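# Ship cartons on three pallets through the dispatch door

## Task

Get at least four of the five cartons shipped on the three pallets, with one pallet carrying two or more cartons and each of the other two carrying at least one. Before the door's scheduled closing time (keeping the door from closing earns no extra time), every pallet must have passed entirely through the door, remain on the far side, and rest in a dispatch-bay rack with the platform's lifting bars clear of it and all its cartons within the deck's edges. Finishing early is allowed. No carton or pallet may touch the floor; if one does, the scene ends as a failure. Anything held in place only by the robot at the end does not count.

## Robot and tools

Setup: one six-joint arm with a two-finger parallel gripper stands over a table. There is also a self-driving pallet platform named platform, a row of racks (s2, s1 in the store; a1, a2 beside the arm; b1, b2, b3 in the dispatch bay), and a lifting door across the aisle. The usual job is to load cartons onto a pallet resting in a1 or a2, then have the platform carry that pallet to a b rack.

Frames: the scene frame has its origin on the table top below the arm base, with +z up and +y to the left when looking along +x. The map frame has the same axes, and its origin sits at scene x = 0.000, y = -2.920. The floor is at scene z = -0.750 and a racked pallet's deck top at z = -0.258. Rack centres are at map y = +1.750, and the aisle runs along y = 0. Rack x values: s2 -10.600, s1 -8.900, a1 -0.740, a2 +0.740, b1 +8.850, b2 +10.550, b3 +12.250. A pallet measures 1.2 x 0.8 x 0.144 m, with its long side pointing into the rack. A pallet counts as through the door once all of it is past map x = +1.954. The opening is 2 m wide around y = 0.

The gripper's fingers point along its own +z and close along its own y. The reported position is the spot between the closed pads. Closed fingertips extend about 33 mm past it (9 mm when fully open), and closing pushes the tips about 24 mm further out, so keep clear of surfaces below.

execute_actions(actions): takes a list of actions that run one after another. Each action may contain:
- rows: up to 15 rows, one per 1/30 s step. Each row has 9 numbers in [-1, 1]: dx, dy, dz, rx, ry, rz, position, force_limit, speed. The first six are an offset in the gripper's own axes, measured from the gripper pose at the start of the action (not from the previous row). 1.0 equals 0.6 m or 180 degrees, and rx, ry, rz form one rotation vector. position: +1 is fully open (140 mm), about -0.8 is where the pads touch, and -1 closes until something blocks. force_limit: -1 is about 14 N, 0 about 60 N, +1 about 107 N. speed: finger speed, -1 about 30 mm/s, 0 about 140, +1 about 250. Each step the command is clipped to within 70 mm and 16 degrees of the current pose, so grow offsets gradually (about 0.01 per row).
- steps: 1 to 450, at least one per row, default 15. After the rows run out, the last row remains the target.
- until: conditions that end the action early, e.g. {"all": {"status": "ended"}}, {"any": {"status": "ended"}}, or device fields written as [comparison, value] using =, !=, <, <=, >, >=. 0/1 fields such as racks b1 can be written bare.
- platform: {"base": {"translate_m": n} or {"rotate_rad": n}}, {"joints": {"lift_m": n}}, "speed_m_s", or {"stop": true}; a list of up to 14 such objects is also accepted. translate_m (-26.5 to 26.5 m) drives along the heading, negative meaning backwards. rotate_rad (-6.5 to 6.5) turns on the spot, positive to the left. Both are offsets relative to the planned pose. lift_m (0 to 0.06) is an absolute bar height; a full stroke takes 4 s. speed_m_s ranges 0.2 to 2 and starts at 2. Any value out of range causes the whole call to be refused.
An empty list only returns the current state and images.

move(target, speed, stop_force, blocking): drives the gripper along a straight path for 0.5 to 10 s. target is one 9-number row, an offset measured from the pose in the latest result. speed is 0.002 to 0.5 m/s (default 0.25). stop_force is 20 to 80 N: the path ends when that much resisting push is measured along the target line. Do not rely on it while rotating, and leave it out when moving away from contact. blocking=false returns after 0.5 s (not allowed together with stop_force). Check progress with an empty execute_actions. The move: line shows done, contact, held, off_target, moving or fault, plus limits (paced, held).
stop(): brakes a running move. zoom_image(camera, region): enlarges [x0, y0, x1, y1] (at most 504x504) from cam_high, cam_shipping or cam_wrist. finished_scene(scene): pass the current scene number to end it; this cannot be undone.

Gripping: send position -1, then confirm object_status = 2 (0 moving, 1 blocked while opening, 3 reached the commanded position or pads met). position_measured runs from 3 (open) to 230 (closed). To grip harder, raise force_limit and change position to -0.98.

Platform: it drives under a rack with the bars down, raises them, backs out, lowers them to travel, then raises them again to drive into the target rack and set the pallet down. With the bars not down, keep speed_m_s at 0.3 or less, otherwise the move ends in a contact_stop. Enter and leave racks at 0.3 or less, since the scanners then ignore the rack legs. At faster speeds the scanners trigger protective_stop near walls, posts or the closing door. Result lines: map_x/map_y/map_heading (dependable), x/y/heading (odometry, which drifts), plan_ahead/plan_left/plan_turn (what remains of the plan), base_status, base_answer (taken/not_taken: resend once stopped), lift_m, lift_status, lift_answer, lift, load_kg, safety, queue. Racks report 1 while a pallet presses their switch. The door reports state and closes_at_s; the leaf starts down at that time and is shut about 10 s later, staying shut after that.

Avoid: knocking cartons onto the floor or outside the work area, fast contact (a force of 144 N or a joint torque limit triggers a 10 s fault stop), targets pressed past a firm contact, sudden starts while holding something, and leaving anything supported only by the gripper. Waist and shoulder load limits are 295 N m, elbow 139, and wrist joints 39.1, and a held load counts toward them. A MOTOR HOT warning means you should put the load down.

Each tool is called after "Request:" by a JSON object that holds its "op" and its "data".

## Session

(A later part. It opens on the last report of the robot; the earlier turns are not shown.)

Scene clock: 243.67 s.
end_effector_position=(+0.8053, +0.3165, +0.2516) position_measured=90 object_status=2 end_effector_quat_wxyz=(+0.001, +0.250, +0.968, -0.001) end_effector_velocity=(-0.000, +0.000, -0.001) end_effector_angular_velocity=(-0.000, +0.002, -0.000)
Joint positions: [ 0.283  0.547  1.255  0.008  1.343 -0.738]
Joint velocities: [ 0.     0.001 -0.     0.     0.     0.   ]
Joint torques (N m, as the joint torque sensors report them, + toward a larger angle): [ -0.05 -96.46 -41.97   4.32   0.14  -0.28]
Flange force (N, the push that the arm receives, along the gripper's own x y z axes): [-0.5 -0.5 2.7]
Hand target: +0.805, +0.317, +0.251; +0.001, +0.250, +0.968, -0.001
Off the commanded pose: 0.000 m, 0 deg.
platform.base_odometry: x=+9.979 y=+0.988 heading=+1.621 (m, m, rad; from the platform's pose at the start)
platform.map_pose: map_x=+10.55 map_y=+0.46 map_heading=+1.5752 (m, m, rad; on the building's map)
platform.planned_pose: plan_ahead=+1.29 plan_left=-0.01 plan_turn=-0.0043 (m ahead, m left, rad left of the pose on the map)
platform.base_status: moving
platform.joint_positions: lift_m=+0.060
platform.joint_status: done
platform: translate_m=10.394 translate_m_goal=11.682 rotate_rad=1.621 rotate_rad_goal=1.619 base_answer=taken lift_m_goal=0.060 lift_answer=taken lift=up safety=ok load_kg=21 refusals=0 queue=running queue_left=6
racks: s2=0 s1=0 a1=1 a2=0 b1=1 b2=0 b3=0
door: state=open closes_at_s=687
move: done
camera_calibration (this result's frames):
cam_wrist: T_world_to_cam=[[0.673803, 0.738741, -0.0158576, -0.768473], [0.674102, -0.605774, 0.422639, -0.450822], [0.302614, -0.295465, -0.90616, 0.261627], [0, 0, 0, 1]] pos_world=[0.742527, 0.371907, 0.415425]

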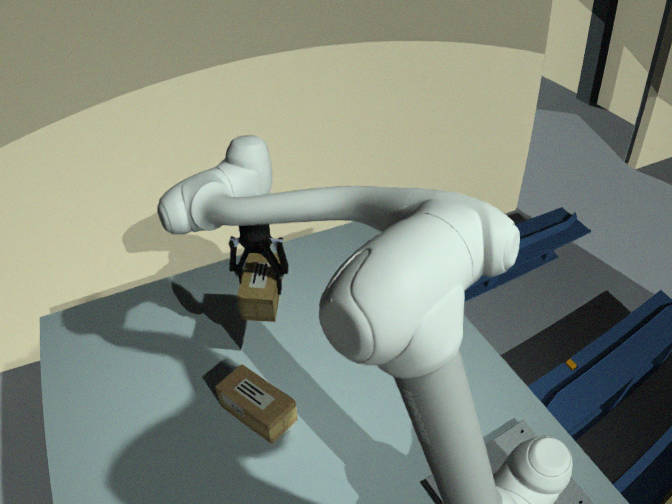

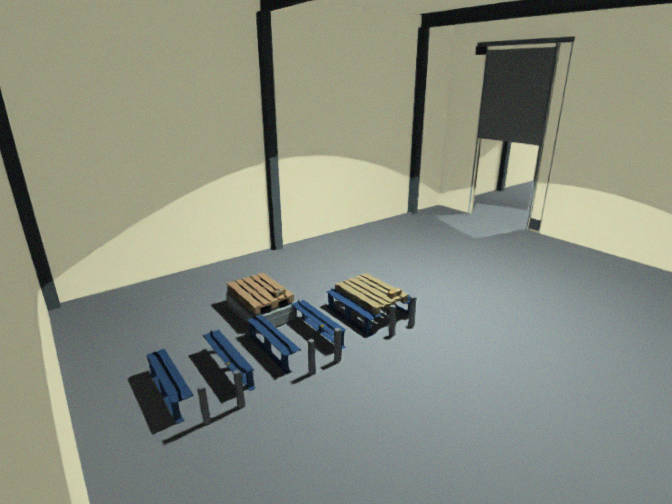

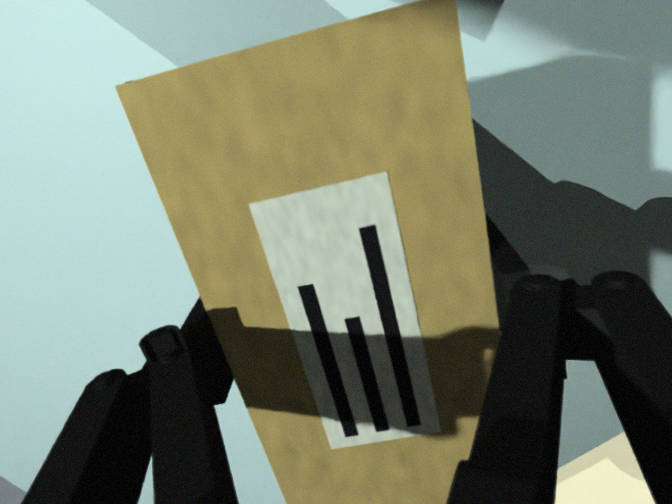

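Request:
{"op": "move", "data": {"target": [-0.164,-0.932,0,0,0,-0.161,-1,0.2,0], "speed": 0.3}}

Request:
{"op": "move", "data": {"target": [0.783,-0.767,0,0,0,0,-1,0.2,0], "speed": 0.3}}

Request:
{"op": "move", "data": {"target": [0.917,-0.083,0.167,0,0,0,-1,0.2,0], "speed": 0.3}}

Request:
{"op": "move", "data": {"target": [0.4,0,0.25,0,0,0,-1,0.2,0], "speed": 0.25}}

Scene clock: 252.10 s.
end_effector_position=(+0.6204, -0.2198, +0.2525) position_measured=90 object_status=2 end_effector_quat_wxyz=(+0.001, -0.000, +1.000, -0.001) end_effector_velocity=(+0.000, -0.000, -0.002) end_effector_angular_velocity=(+0.002, +0.002, -0.001)
Joint positions: [-0.442  0.23   1.715  0.003  1.204 -1.968]
Joint velocities: [-0.     0.003 -0.     0.001  0.001 -0.   ]
Joint torques (N m, as the joint torque sensors report them, + toward a larger angle): [  0.56 -63.86 -40.61   4.17   0.03  -0.31]
Flange force (N, the push that the arm receives, along the gripper's own x y z axes): [0.2 -1.3 3.4]
Hand target: +0.620, -0.220, +0.252; +0.001, -0.000, +1.000, -0.001
Off the commanded pose: 0.001 m, 0 deg.
platform.base_odometry: x=+9.927 y=+2.071 heading=+1.616 (m, m, rad; from the platform's pose at the start)
platform.map_pose: map_x=+10.55 map_y=+1.53 map_heading=+1.5708 (m, m, rad; on the building's map)
platform.planned_pose: plan_ahead=-1.45 plan_left=+0.00 plan_turn=+0.0000 (m ahead, m left, rad left of the pose on the map)
platform.base_status: moving
platform.joint_positions: lift_m=+0.009
platform.joint_status: moving
platform: translate_m=11.458 translate_m_goal=10.012 rotate_rad=1.616 rotate_rad_goal=1.615 base_answer=taken lift_m_goal=0.000 lift_answer=taken lift=between safety=ok load_kg=-34 refusals=0 queue=running queue_left=4
racks: s2=0 s1=0 a1=1 a2=0 b1=1 b2=1 b3=0
door: state=open closes_at_s=687
move: done
camera_calibration (this result's frames):
cam_wrist: T_world_to_cam=[[0.231482, 0.972686, -0.0172432, 0.0785027], [0.883355, -0.202731, 0.422592, -0.69265], [0.407554, -0.113054, -0.906156, 0.134913], [0, 0, 0, 1]] pos_world=[0.5387, -0.201528, 0.416314]

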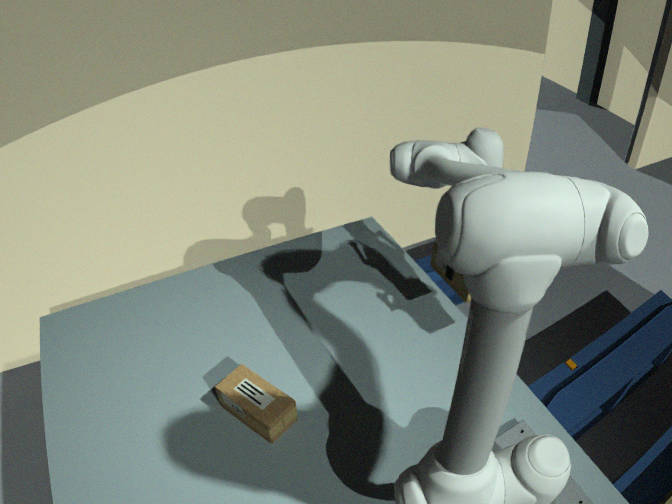

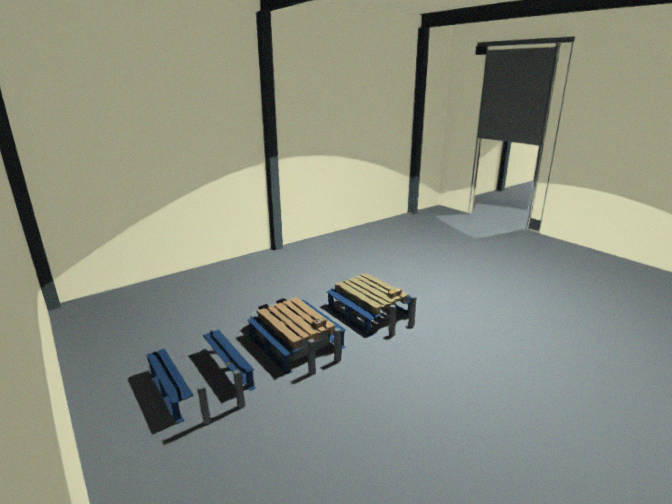

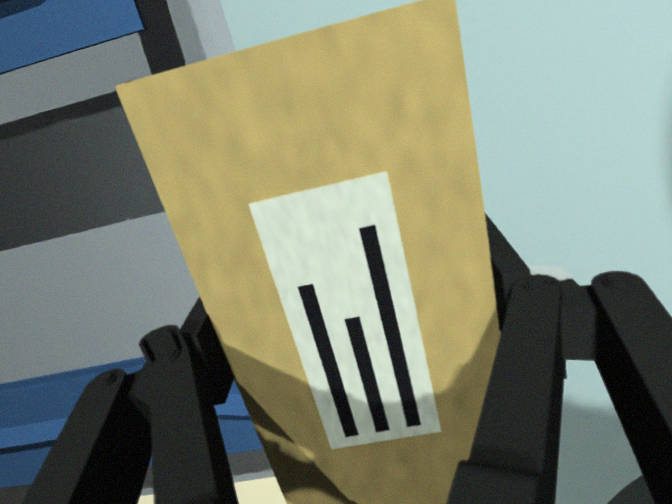

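Scene clock: 254.70 s.
end_effector_position=(+0.1512, -0.6796, +0.2531) position_measured=90 object_status=2 end_effector_quat_wxyz=(+0.001, -0.000, +1.000, -0.001) end_effector_velocity=(+0.001, +0.000, +0.001) end_effector_angular_velocity=(-0.001, +0.001, +0.002)
Joint positions: [-1.443  0.287  1.64  -0.005  1.221 -2.967]
Joint velocities: [ 0.002 -0.001 -0.    -0.001  0.001 -0.   ]
Joint torques (N m, as the joint torque sensors report them, + toward a larger angle): [  1.37 -68.73 -40.61   4.23  -0.06  -0.13]
Flange force (N, the push that the arm receives, along the gripper's own x y z axes): [1.9 0.7 2.4]
Hand target: +0.151, -0.680, +0.253; +0.001, -0.000, +1.000, -0.001
Off the commanded pose: 0.001 m, 0 deg.
platform.base_odometry: x=+9.962 y=+1.292 heading=+1.615 (m, m, rad; from the platform's pose at the start)
platform.map_pose: map_x=+10.55 map_y=+0.74 map_heading=+1.5708 (m, m, rad; on the building's map)
platform.planned_pose: plan_ahead=-0.66 plan_left=+0.00 plan_turn=+0.0000 (m ahead, m left, rad left of the pose on the map)
platform.base_status: moving
platform.joint_positions: lift_m=+0.000
platform.joint_status: done
platform: translate_m=10.678 translate_m_goal=10.012 rotate_rad=1.615 rotate_rad_goal=1.616 base_answer=taken lift_m_goal=0.000 lift_answer=taken lift=down safety=ok load_kg=-49 refusals=0 queue=running queue_left=4
racks: s2=0 s1=0 a1=1 a2=0 b1=1 b2=1 b3=0
door: state=open closes_at_s=687
move: done
camera_calibration (this result's frames):
cam_wrist: T_world_to_cam=[[0.231439, 0.972687, -0.0177907, 0.634508], [0.883471, -0.202484, 0.422467, -0.371507], [0.407326, -0.113493, -0.906203, 0.274437], [0, 0, 0, 1]] pos_world=[0.0695805, -0.661255, 0.416934]

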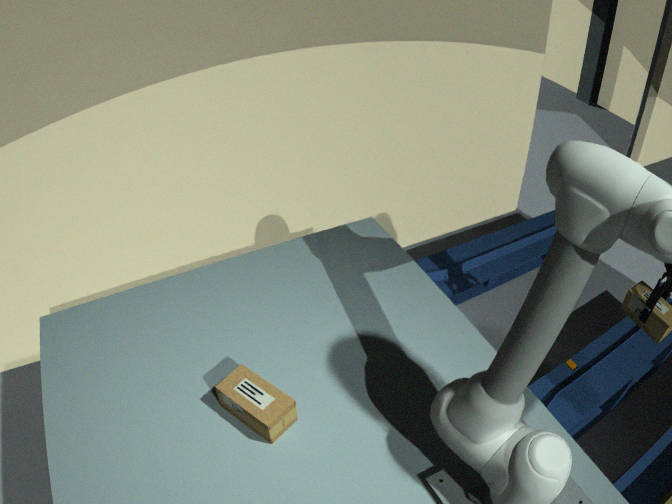

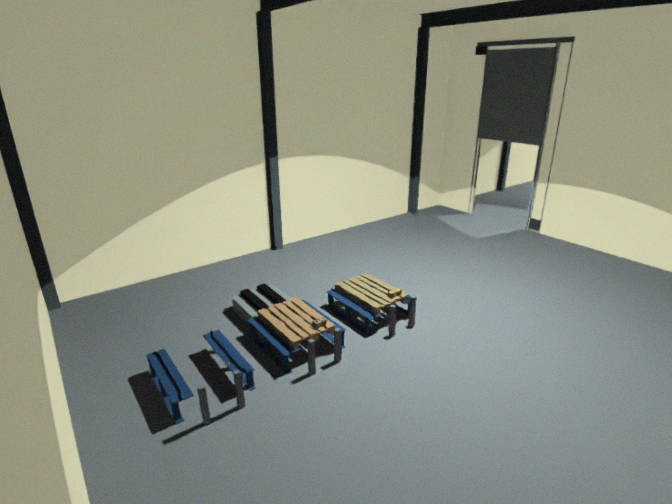

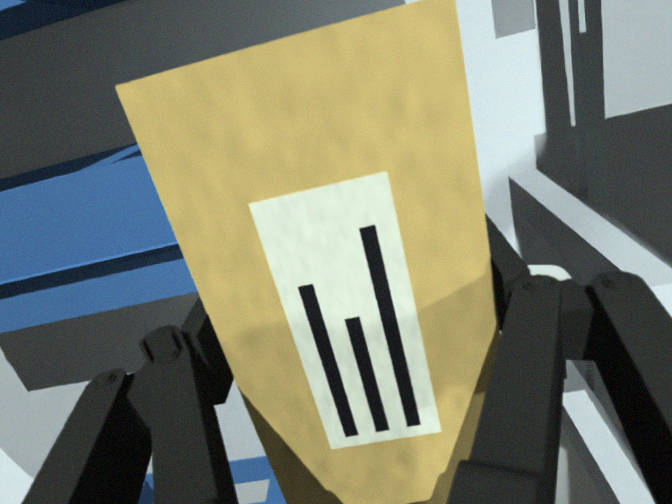

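Scene clock: 256.97 s.
end_effector_position=(-0.3984, -0.7299, +0.1527) position_measured=90 object_status=2 end_effector_quat_wxyz=(+0.000, -0.000, +1.000, -0.001) end_effector_velocity=(-0.001, +0.000, +0.000) end_effector_angular_velocity=(-0.001, -0.001, -0.002)
Joint positions: [-2.154  0.544  1.446 -0.009  1.153 -3.675]
Joint velocities: [-0.002  0.    -0.     0.002 -0.     0.   ]
Joint torques (N m, as the joint torque sensors report them, + toward a larger angle): [  2.9  -92.59 -39.69   4.09   0.06  -0.25]
Flange force (N, the push that the arm receives, along the gripper's own x y z axes): [1.4 2.9 2.7]
Hand target: -0.398, -0.730, +0.153; +0.001, -0.000, +1.000, -0.001
Off the commanded pose: 0.001 m, 0 deg.
platform.base_odometry: x=+9.991 y=+0.644 heading=+1.616 (m, m, rad; from the platform's pose at the start)
platform.map_pose: map_x=+10.55 map_y=+0.10 map_heading=+1.5708 (m, m, rad; on the building's map)
platform.planned_pose: plan_ahead=-0.02 plan_left=+0.00 plan_turn=+0.0000 (m ahead, m left, rad left of the pose on the map)
platform.base_status: moving
platform.joint_positions: lift_m=+0.000
platform.joint_status: done
platform: translate_m=10.036 translate_m_goal=10.012 rotate_rad=1.616 rotate_rad_goal=1.616 base_answer=taken lift_m_goal=0.000 lift_answer=taken lift=down safety=ok load_kg=-49 refusals=0 queue=running queue_left=4
racks: s2=0 s1=0 a1=1 a2=0 b1=1 b2=1 b3=0
door: state=open closes_at_s=687
move: done
camera_calibration (this result's frames):
cam_wrist: T_world_to_cam=[[0.231434, 0.972684, -0.0180037, 0.80886], [0.883647, -0.202436, 0.422123, 0.146477], [0.406947, -0.113603, -0.90636, 0.401399], [0, 0, 0, 1]] pos_world=[-0.47998, -0.711513, 0.316543]

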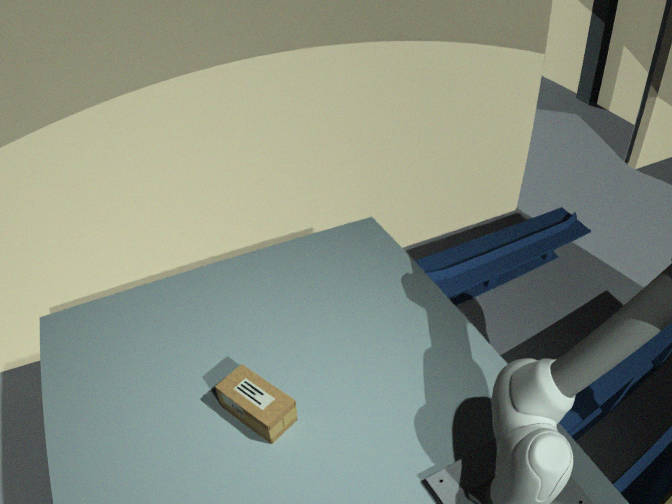

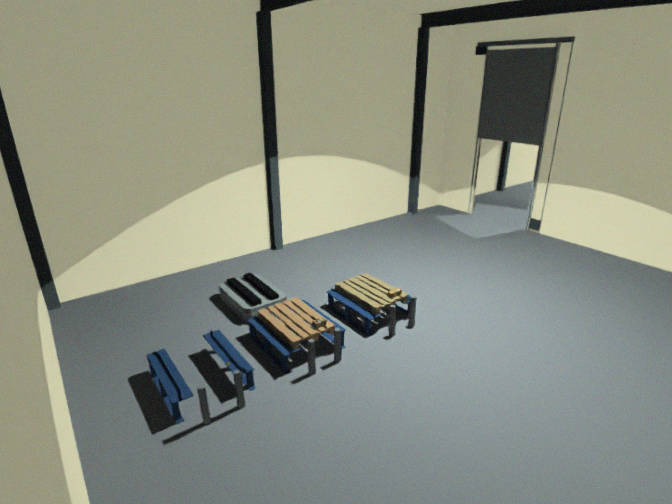

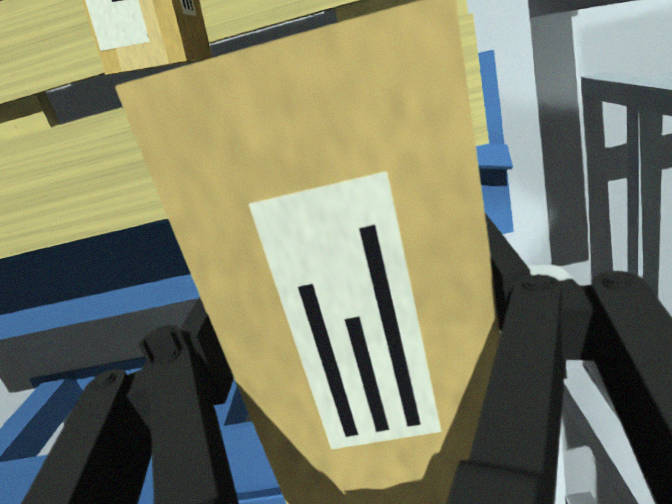

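Scene clock: 258.47 s.
end_effector_position=(-0.6383, -0.7304, +0.0027) position_measured=90 object_status=2 end_effector_quat_wxyz=(+0.000, -0.000, +1.000, -0.001) end_effector_velocity=(+0.001, -0.001, -0.000) end_effector_angular_velocity=(-0.000, -0.001, +0.001)
Joint positions: [-2.369  0.858  1.176 -0.009  1.106 -3.89 ]
Joint velocities: [ 0.001  0.    -0.     0.001  0.    -0.001]
Joint torques (N m, as the joint torque sensors report them, + toward a larger angle): [   2.92 -117.43  -38.9     3.81    0.05   -0.15]
Flange force (N, the push that the arm receives, along the gripper's own x y z axes): [0.0 3.0 2.2]
Hand target: -0.638, -0.730, +0.003; +0.000, -0.000, +1.000, -0.001
Off the commanded pose: 0.000 m, 0 deg.
platform.base_odometry: x=+9.992 y=+0.616 heading=+1.232 (m, m, rad; from the platform's pose at the start)
platform.map_pose: map_x=+10.55 map_y=+0.08 map_heading=+1.1694 (m, m, rad; on the building's map)
platform.planned_pose: plan_ahead=+0.00 plan_left=+0.00 plan_turn=-1.1693 (m ahead, m left, rad left of the pose on the map)
platform.base_status: moving
platform.joint_positions: lift_m=+0.000
platform.joint_status: done
platform: translate_m=10.012 translate_m_goal=10.012 rotate_rad=1.215 rotate_rad_goal=0.045 base_answer=taken lift_m_goal=0.000 lift_answer=taken lift=down safety=ok load_kg=-49 refusals=0 queue=running queue_left=3
racks: s2=0 s1=0 a1=1 a2=0 b1=1 b2=1 b3=0
door: state=open closes_at_s=687
move: done
camera_calibration (this result's frames):
cam_wrist: T_world_to_cam=[[0.231458, 0.972678, -0.0180256, 0.86224], [0.883725, -0.202472, 0.421942, 0.421684], [0.406764, -0.113592, -0.906443, 0.362934], [0, 0, 0, 1]] pos_world=[-0.719854, -0.712076, 0.166595]

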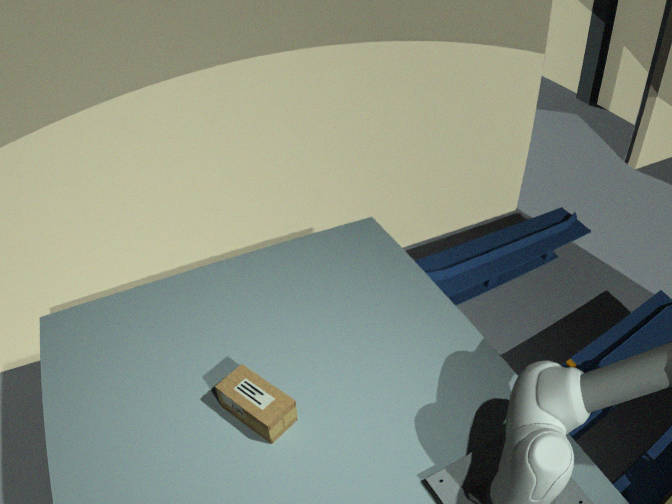

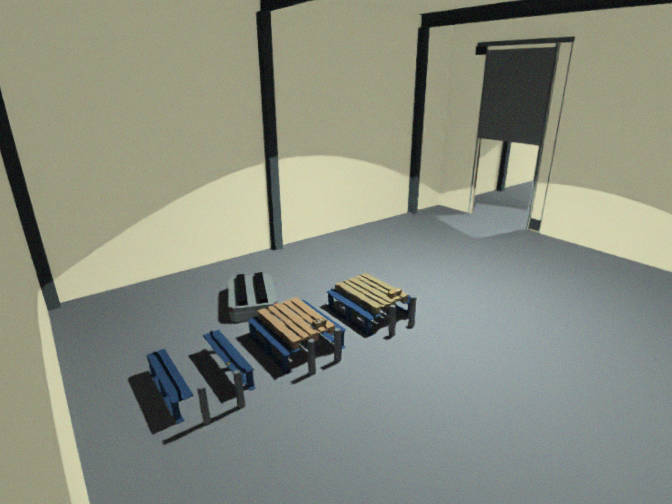

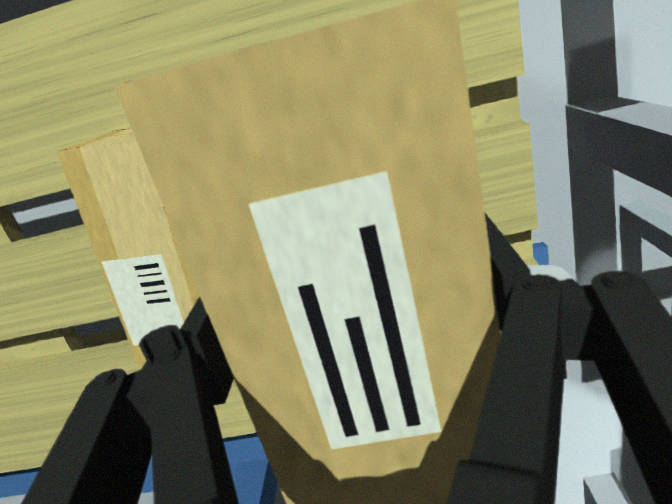

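Request:
{"op": "move", "data": {"target": [0,0,0.31,0,0,0,-1,0.2,0], "speed": 0.15}}

Request:
{"op": "move", "data": {"target": [0,0,0.07,0,0,0,-1,0.2,0], "speed": 0.014, "stop_force": 20}}

Scene clock: 265.03 s.
end_effector_position=(-0.6383, -0.7310, -0.1832) position_measured=90 object_status=2 end_effector_quat_wxyz=(+0.000, -0.000, +1.000, -0.001) end_effector_velocity=(-0.001, -0.000, +0.002) end_effector_angular_velocity=(-0.001, +0.002, +0.002)
Joint positions: [-2.37   1.033  1.212 -0.01   0.896 -3.889]
Joint velocities: [ 0.    -0.002  0.    -0.002 -0.    -0.001]
Joint torques (N m, as the joint torque sensors report them, + toward a larger angle): [   3.21 -122.35  -33.75    3.48    0.05   -0.33]
Flange force (N, the push that the arm receives, along the gripper's own x y z axes): [-1.0 3.0 -0.6]
Hand target: -0.638, -0.731, -0.183; +0.000, -0.000, +1.000, -0.001
Off the commanded pose: 0.000 m, 0 deg.
platform.base_odometry: x=+7.486 y=+0.496 heading=+0.051 (m, m, rad; from the platform's pose at the start)
platform.map_pose: map_x=+7.99 map_y=+0.08 map_heading=+0.0000 (m, m, rad; on the building's map)
platform.planned_pose: plan_ahead=-8.73 plan_left=+0.00 plan_turn=+0.0000 (m ahead, m left, rad left of the pose on the map)
platform.base_status: moving
platform.joint_positions: lift_m=+0.000
platform.joint_status: done
platform: translate_m=7.457 translate_m_goal=-1.278 rotate_rad=0.051 rotate_rad_goal=0.052 base_answer=taken lift_m_goal=0.000 lift_answer=taken lift=down safety=ok load_kg=-49 refusals=0 queue=running queue_left=2
racks: s2=0 s1=0 a1=1 a2=0 b1=1 b2=1 b3=0
door: state=open closes_at_s=687
move: done
camera_calibration (this result's frames):
cam_wrist: T_world_to_cam=[[0.231469, 0.972675, -0.0180242, 0.859403], [0.883761, -0.202493, 0.421856, 0.499975], [0.406679, -0.113576, -0.906484, 0.194293], [0, 0, 0, 1]] pos_world=[-0.719798, -0.712611, -0.0193043]

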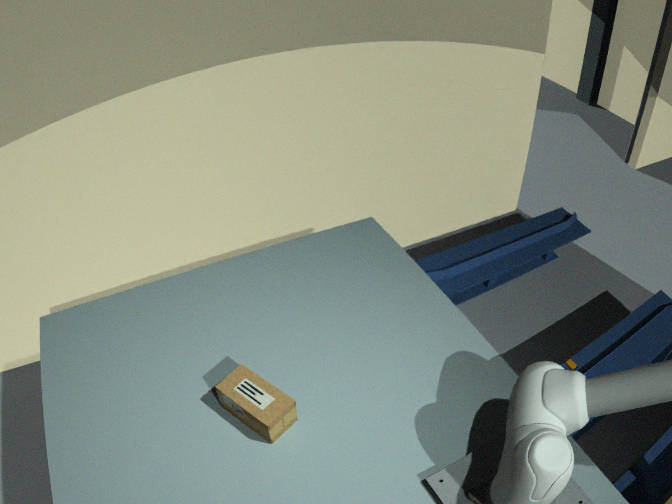

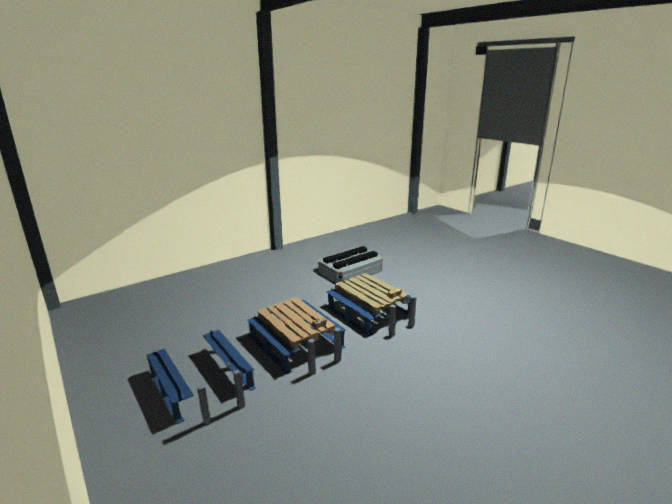

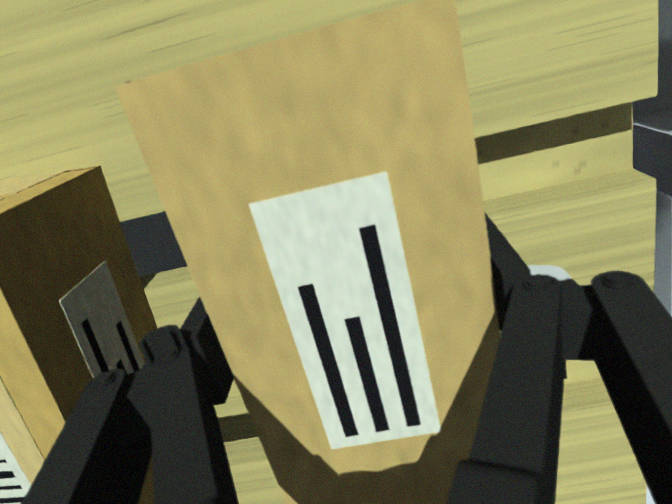

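Scene clock: 266.87 s.
end_effector_position=(-0.6384, -0.7312, -0.2042) position_measured=90 object_status=2 end_effector_quat_wxyz=(+0.000, -0.000, +1.000, -0.002) end_effector_velocity=(+0.001, +0.001, +0.001) end_effector_angular_velocity=(+0.003, -0.001, +0.002)
Joint positions: [-2.37   1.056  1.209 -0.011  0.876 -3.889]
Joint velocities: [ 0.001 -0.002  0.001 -0.001  0.004 -0.   ]
Joint torques (N m, as the joint torque sensors report them, + toward a larger angle): [  1.87 -93.79 -19.94   3.09   0.65  -0.08]
Flange force (N, the push that the arm receives, along the gripper's own x y z axes): [-2.1 1.5 -28.4]
Hand target: -0.638, -0.731, -0.204; +0.000, -0.000, +1.000, -0.001
Off the commanded pose: 0.021 m, 0 deg.
platform.base_odometry: x=+4.371 y=+0.345 heading=+0.045 (m, m, rad; from the platform's pose at the start)
platform.map_pose: map_x=+4.82 map_y=+0.07 map_heading=-0.0087 (m, m, rad; on the building's map)
platform.planned_pose: plan_ahead=-5.56 plan_left=-0.04 plan_turn=+0.0088 (m ahead, m left, rad left of the pose on the map)
platform.base_status: moving
platform.joint_positions: lift_m=+0.000
platform.joint_status: done
platform: translate_m=4.318 translate_m_goal=-1.278 rotate_rad=0.045 rotate_rad_goal=0.047 base_answer=taken lift_m_goal=0.000 lift_answer=taken lift=down safety=ok load_kg=-49 refusals=0 queue=running queue_left=2
racks: s2=0 s1=0 a1=1 a2=0 b1=1 b2=1 b3=0
door: state=open closes_at_s=687
move: contact
camera_calibration (this result's frames):
cam_wrist: T_world_to_cam=[[0.23147, 0.972669, -0.0183686, 0.859184], [0.883881, -0.202378, 0.42166, 0.50904], [0.406418, -0.113837, -0.906568, 0.174927], [0, 0, 0, 1]] pos_world=[-0.7199, -0.71277, -0.0402768]

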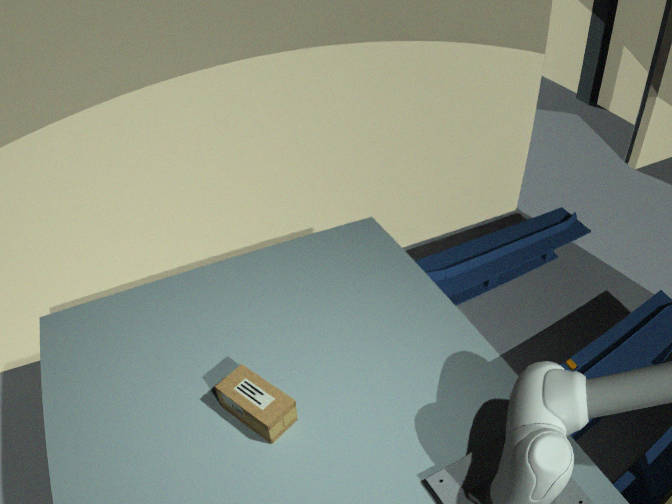

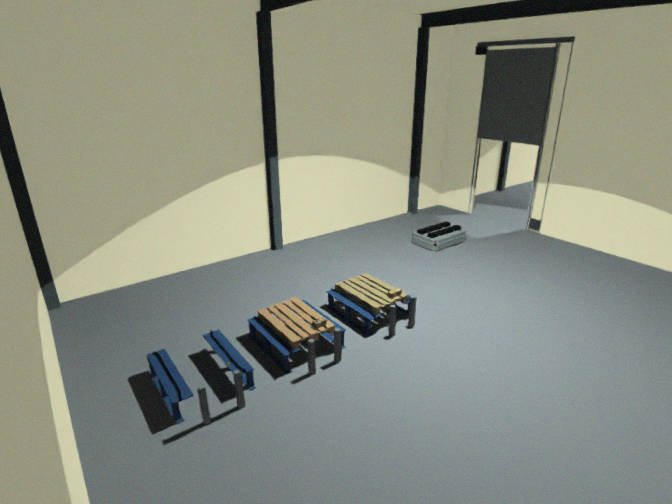

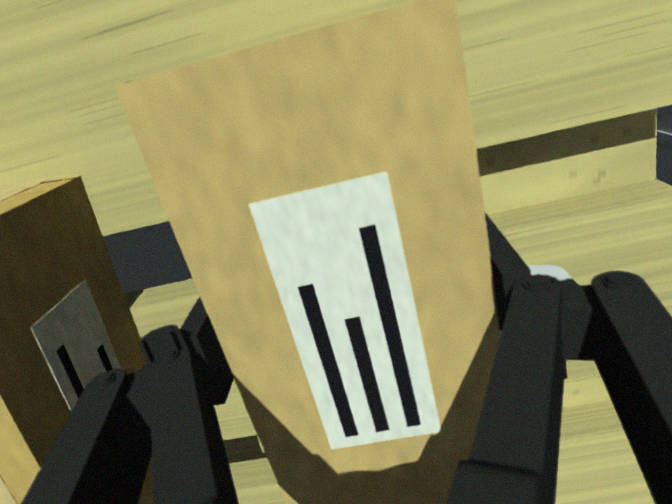

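Request:
{"op": "execute_actions", "data": {"actions": [{"rows":[[0,0,-0.002,0,0,0,0.65,0,0]],"steps":12}]}}

Request:
{"op": "move", "data": {"target": [0,0,-0.4,0,0,0,0.65,0,0], "speed": 0.2}}

Scene clock: 270.73 s.
end_effector_position=(-0.6384, -0.7311, -0.2030) position_measured=47 object_status=0 end_effector_quat_wxyz=(+0.000, -0.000, +1.000, -0.002) end_effector_velocity=(-0.001, +0.000, +0.000) end_effector_angular_velocity=(-0.001, +0.000, -0.001)
Joint positions: [-2.37   1.054  1.209 -0.011  0.877 -3.889]
Joint velocities: [-0.001 -0.    -0.     0.001 -0.001 -0.001]
Joint torques (N m, as the joint torque sensors report them, + toward a larger angle): [   3.59 -121.01  -32.77    3.35   -0.02   -0.32]
Flange force (N, the push that the arm receives, along the gripper's own x y z axes): [-0.2 4.4 -1.1]
Hand target: -0.638, -0.731, -0.203; +0.000, -0.000, +1.000, -0.002
Off the commanded pose: 0.000 m, 0 deg.
platform.base_odometry: x=-0.771 y=+0.105 heading=+0.045 (m, m, rad; from the platform's pose at the start)
platform.map_pose: map_x=-0.25 map_y=+0.08 map_heading=+0.0000 (m, m, rad; on the building's map)
platform.planned_pose: plan_ahead=-0.49 plan_left=+0.00 plan_turn=+0.0000 (m ahead, m left, rad left of the pose on the map)
platform.base_status: moving
platform.joint_positions: lift_m=+0.000
platform.joint_status: done
platform: translate_m=-0.784 translate_m_goal=-1.278 rotate_rad=0.045 rotate_rad_goal=0.046 base_answer=taken lift_m_goal=0.000 lift_answer=taken lift=down safety=ok load_kg=-49 refusals=0 queue=running queue_left=2
racks: s2=0 s1=0 a1=1 a2=0 b1=1 b2=1 b3=0
door: state=open closes_at_s=687
camera_calibration (this result's frames):
cam_wrist: T_world_to_cam=[[0.231481, 0.972667, -0.0183244, 0.859201], [0.883868, -0.202404, 0.421676, 0.508518], [0.406441, -0.113806, -0.906562, 0.176009], [0, 0, 0, 1]] pos_world=[-0.719889, -0.712759, -0.0391225]

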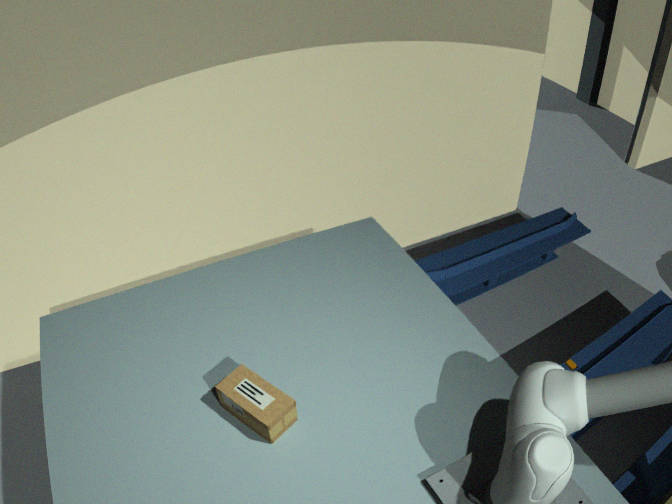

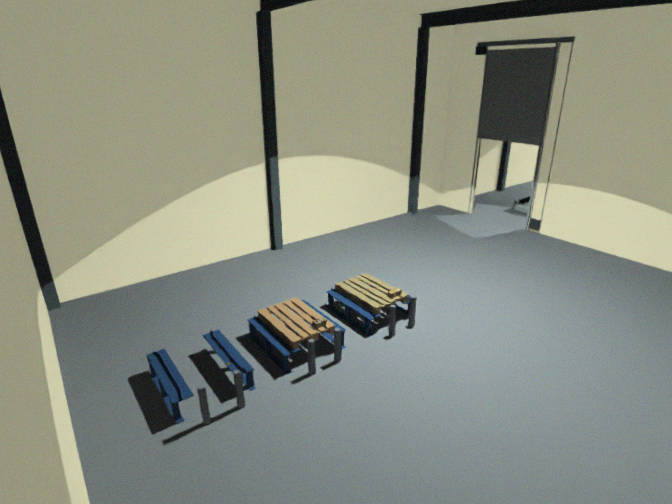

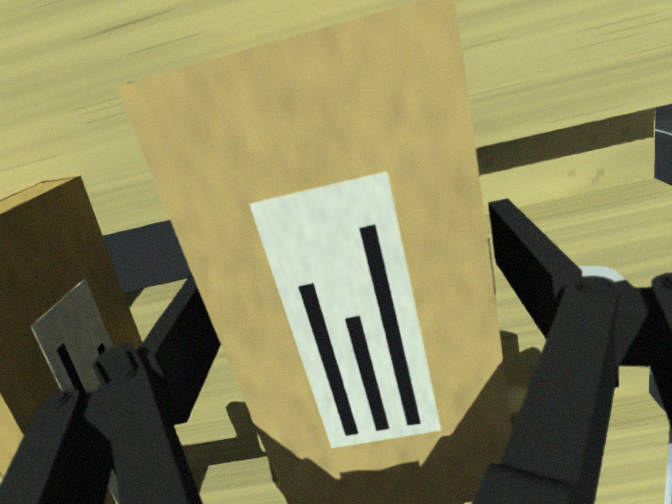

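Scene clock: 272.30 s.
end_effector_position=(-0.6384, -0.7305, +0.0370) position_measured=47 object_status=3 end_effector_quat_wxyz=(+0.000, -0.000, +1.000, -0.002) end_effector_velocity=(+0.000, -0.000, +0.000) end_effector_angular_velocity=(+0.000, +0.001, +0.000)
Joint positions: [-2.368  0.833  1.158 -0.009  1.149 -3.89 ]
Joint velocities: [ 0.    -0.    -0.    -0.001 -0.     0.001]
Joint torques (N m, as the joint torque sensors report them, + toward a larger angle): [   3.52 -114.24  -38.63    4.05   -0.01   -0.28]
Flange force (N, the push that the arm receives, along the gripper's own x y z axes): [-0.6 3.1 -0.6]
Hand target: -0.638, -0.730, +0.037; +0.000, -0.000, +1.000, -0.002
Off the commanded pose: 0.000 m, 0 deg.
platform.base_odometry: x=-1.283 y=+0.082 heading=+0.046 (m, m, rad; from the platform's pose at the start)
platform.map_pose: map_x=-0.75 map_y=+0.08 map_heading=+0.0000 (m, m, rad; on the building's map)
platform.planned_pose: plan_ahead=+0.01 plan_left=+0.00 plan_turn=+0.0000 (m ahead, m left, rad left of the pose on the map)
platform.base_status: moving
platform.joint_positions: lift_m=+0.000
platform.joint_status: done
platform: translate_m=-1.277 translate_m_goal=-1.278 rotate_rad=0.046 rotate_rad_goal=0.047 base_answer=taken lift_m_goal=0.000 lift_answer=taken lift=down safety=ok load_kg=-49 refusals=0 queue=running queue_left=2
racks: s2=0 s1=0 a1=1 a2=0 b1=1 b2=1 b3=0
door: state=open closes_at_s=687
move: done
camera_calibration (this result's frames):
cam_wrist: T_world_to_cam=[[0.23145, 0.972671, -0.018523, 0.862927], [0.883884, -0.202292, 0.421696, 0.407556], [0.406424, -0.113974, -0.906548, 0.393571], [0, 0, 0, 1]] pos_world=[-0.719913, -0.712042, 0.200911]

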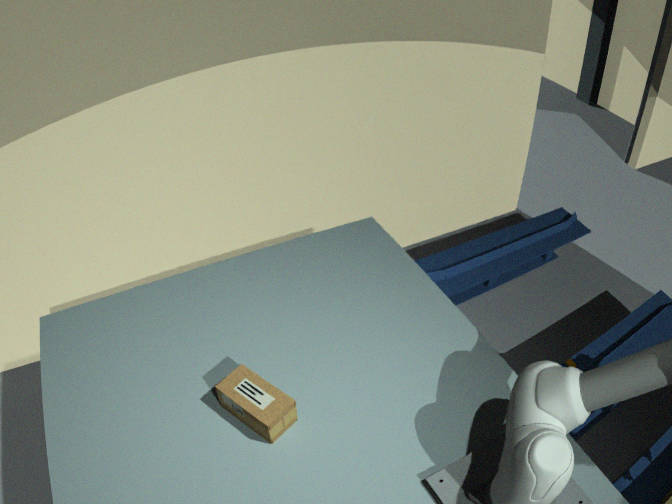

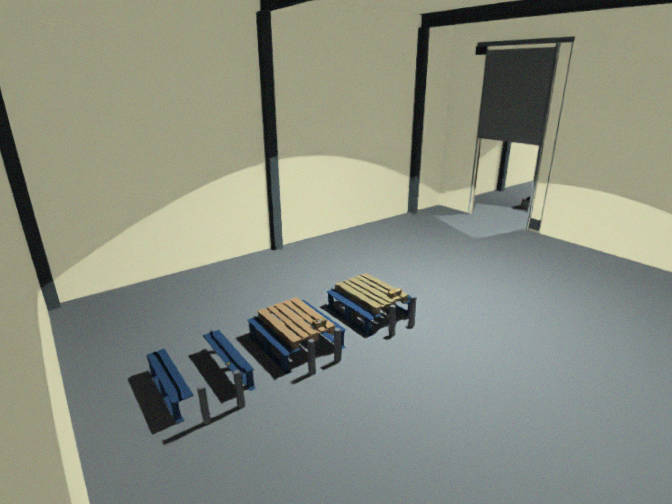

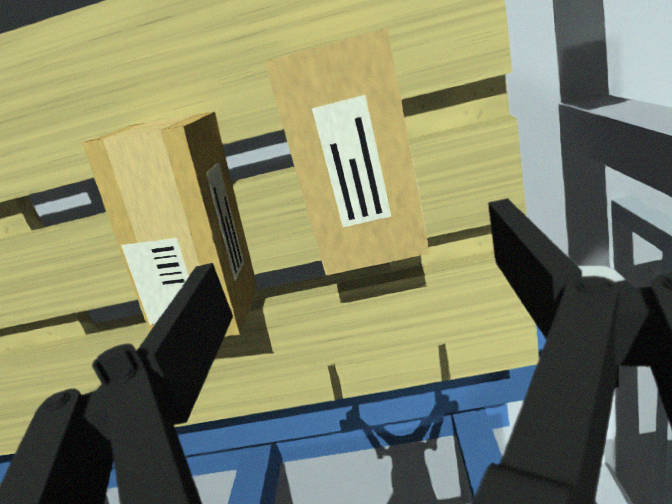

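Request:
{"op": "move", "data": {"target": [-0.45,0.45,-0.4,0,0,0,0.65,0,0], "speed": 0.2}}

Request:
{"op": "execute_actions", "data": {"actions": [{"steps":450,"until":{"platform":{"queue":"done"}}},{"platform":[{"joints":{"lift_m":0.06}},{"base":{"translate_m":-1.67},"speed_m_s":0.3},{"base":{"rotate_rad":-1.5708},"joints":{"lift_m":0},"speed_m_s":2},{"base":{"translate_m":12.99}},{"base":{"rotate_rad":1.5708},"joints":{"lift_m":0.06}},{"base":{"translate_m":1.67},"speed_m_s":0.3},{"joints":{"lift_m":0.025}},{"base":{"translate_m":-1.4},"joints":{"lift_m":0}}],"steps":1}]}}

Scene clock: 279.23 s.
end_effector_position=(-0.3684, -0.4596, +0.2758) position_measured=47 object_status=3 end_effector_quat_wxyz=(+0.000, -0.000, +1.000, -0.002) end_effector_velocity=(+0.001, -0.000, +0.001) end_effector_angular_velocity=(-0.000, +0.001, +0.001)
Joint positions: [-2.343  0.1    1.815 -0.008  1.225 -3.865]
Joint velocities: [ 0.001 -0.001  0.    -0.     0.001 -0.   ]
Joint torques (N m, as the joint torque sensors report them, + toward a larger angle): [  2.26 -49.92 -40.     4.04  -0.17  -0.3 ]
Flange force (N, the push that the arm receives, along the gripper's own x y z axes): [0.6 2.2 0.6]
Hand target: -0.368, -0.460, +0.276; +0.000, -0.000, +1.000, -0.002
Off the commanded pose: 0.001 m, 0 deg.
platform.base_odometry: x=-1.307 y=+0.755 heading=+1.617 (m, m, rad; from the platform's pose at the start)
platform.map_pose: map_x=-0.74 map_y=+0.76 map_heading=+1.5708 (m, m, rad; on the building's map)
platform.planned_pose: plan_ahead=+0.99 plan_left=+0.00 plan_turn=+0.0000 (m ahead, m left, rad left of the pose on the map)
platform.base_status: moving
platform.joint_positions: lift_m=+0.025
platform.joint_status: done
platform: translate_m=-0.585 translate_m_goal=0.402 rotate_rad=1.617 rotate_rad_goal=1.615 base_answer=taken lift_m_goal=0.025 lift_answer=taken lift=between safety=ok load_kg=0 refusals=0 queue=running queue_left=0
racks: s2=0 s1=0 a1=1 a2=0 b1=1 b2=1 b3=0
door: state=open closes_at_s=687
move: done
camera_calibration (this result's frames):
cam_wrist: T_world_to_cam=[[0.23142, 0.972677, -0.0185518, 0.541371], [0.883877, -0.202249, 0.421731, 0.122961], [0.406456, -0.113995, -0.906531, 0.531196], [0, 0, 0, 1]] pos_world=[-0.449874, -0.441157, 0.439733]

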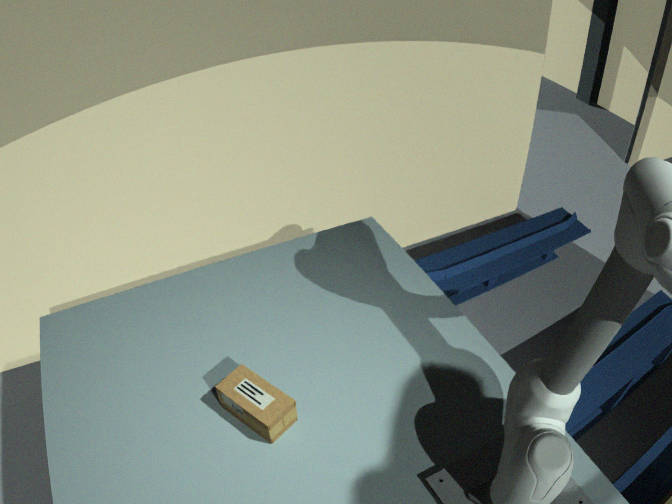

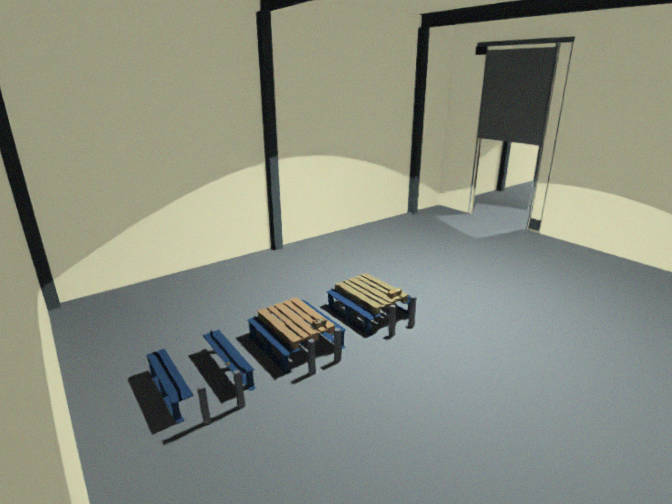

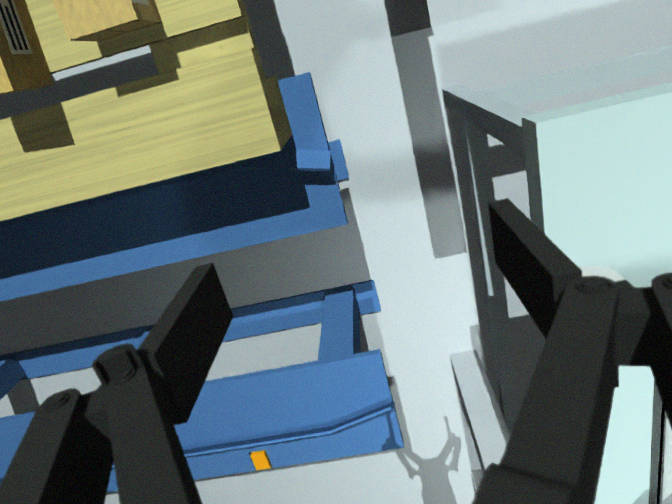

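Scene clock: 283.10 s.
end_effector_position=(-0.3684, -0.4596, +0.2758) position_measured=47 object_status=3 end_effector_quat_wxyz=(+0.000, -0.000, +1.000, -0.002) end_effector_velocity=(+0.000, -0.001, +0.000) end_effector_angular_velocity=(-0.001, +0.001, +0.001)
Joint positions: [-2.343  0.1    1.815 -0.008  1.225 -3.865]
Joint velocities: [ 0.001 -0.     0.     0.    -0.001 -0.001]
Joint torques (N m, as the joint torque sensors report them, + toward a larger angle): [  1.52 -49.53 -39.7    4.09   0.07  -0.13]
Flange force (N, the push that the arm receives, along the gripper's own x y z axes): [0.8 1.2 1.1]
Flange force at the end of the 1st action (N, along the gripper's axes at the end of the call): [-1.5 4.9 -0.1]
Hand target: -0.368, -0.460, +0.276; +0.000, -0.000, +1.000, -0.002
Off the commanded pose: 0.000 m, 0 deg.
platform.base_odometry: x=-1.352 y=+1.751 heading=+1.617 (m, m, rad; from the platform's pose at the start)
platform.map_pose: map_x=-0.74 map_y=+1.75 map_heading=+1.5708 (m, m, rad; on the building's map)
platform.planned_pose: plan_ahead=+0.00 plan_left=+0.00 plan_turn=+0.0000 (m ahead, m left, rad left of the pose on the map)
platform.base_status: done
platform.joint_positions: lift_m=+0.025
platform.joint_status: moving
platform: translate_m=0.402 translate_m_goal=0.402 rotate_rad=1.617 rotate_rad_goal=1.616 base_answer=taken lift_m_goal=0.060 lift_answer=taken lift=between safety=ok load_kg=1 refusals=0 queue=running queue_left=7
racks: s2=0 s1=0 a1=1 a2=0 b1=1 b2=1 b3=0
door: state=open closes_at_s=687
camera_calibration (this result's frames):
cam_wrist: T_world_to_cam=[[0.231434, 0.972674, -0.0185263, 0.541352], [0.883879, -0.202274, 0.421714, 0.122973], [0.406443, -0.113974, -0.90654, 0.531209], [0, 0, 0, 1]] pos_world=[-0.449887, -0.441141, 0.439732]

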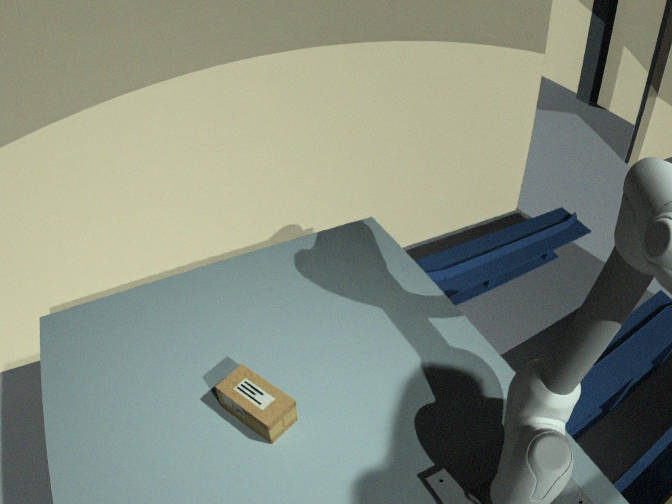

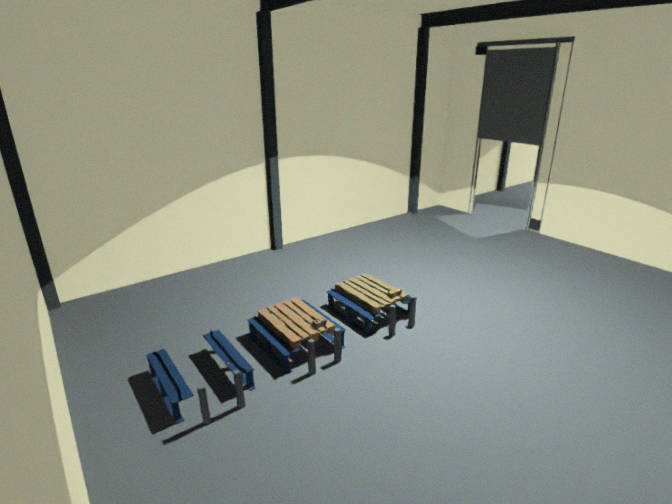

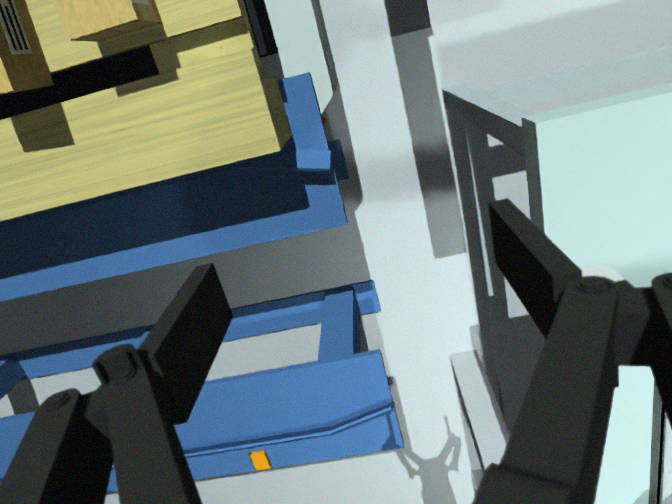

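Request:
{"op": "zoom_image", "data": {"camera": "cam_shipping", "region": [230,255,430,385]}}

Region (230, 255, 430, 385) of cam_shipping's 672x504 image, scaled by 2.520, with more detail than that image has; it fills the top 328 rows of this view, and the rest is white.

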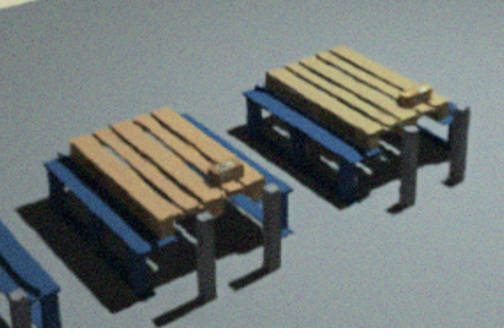

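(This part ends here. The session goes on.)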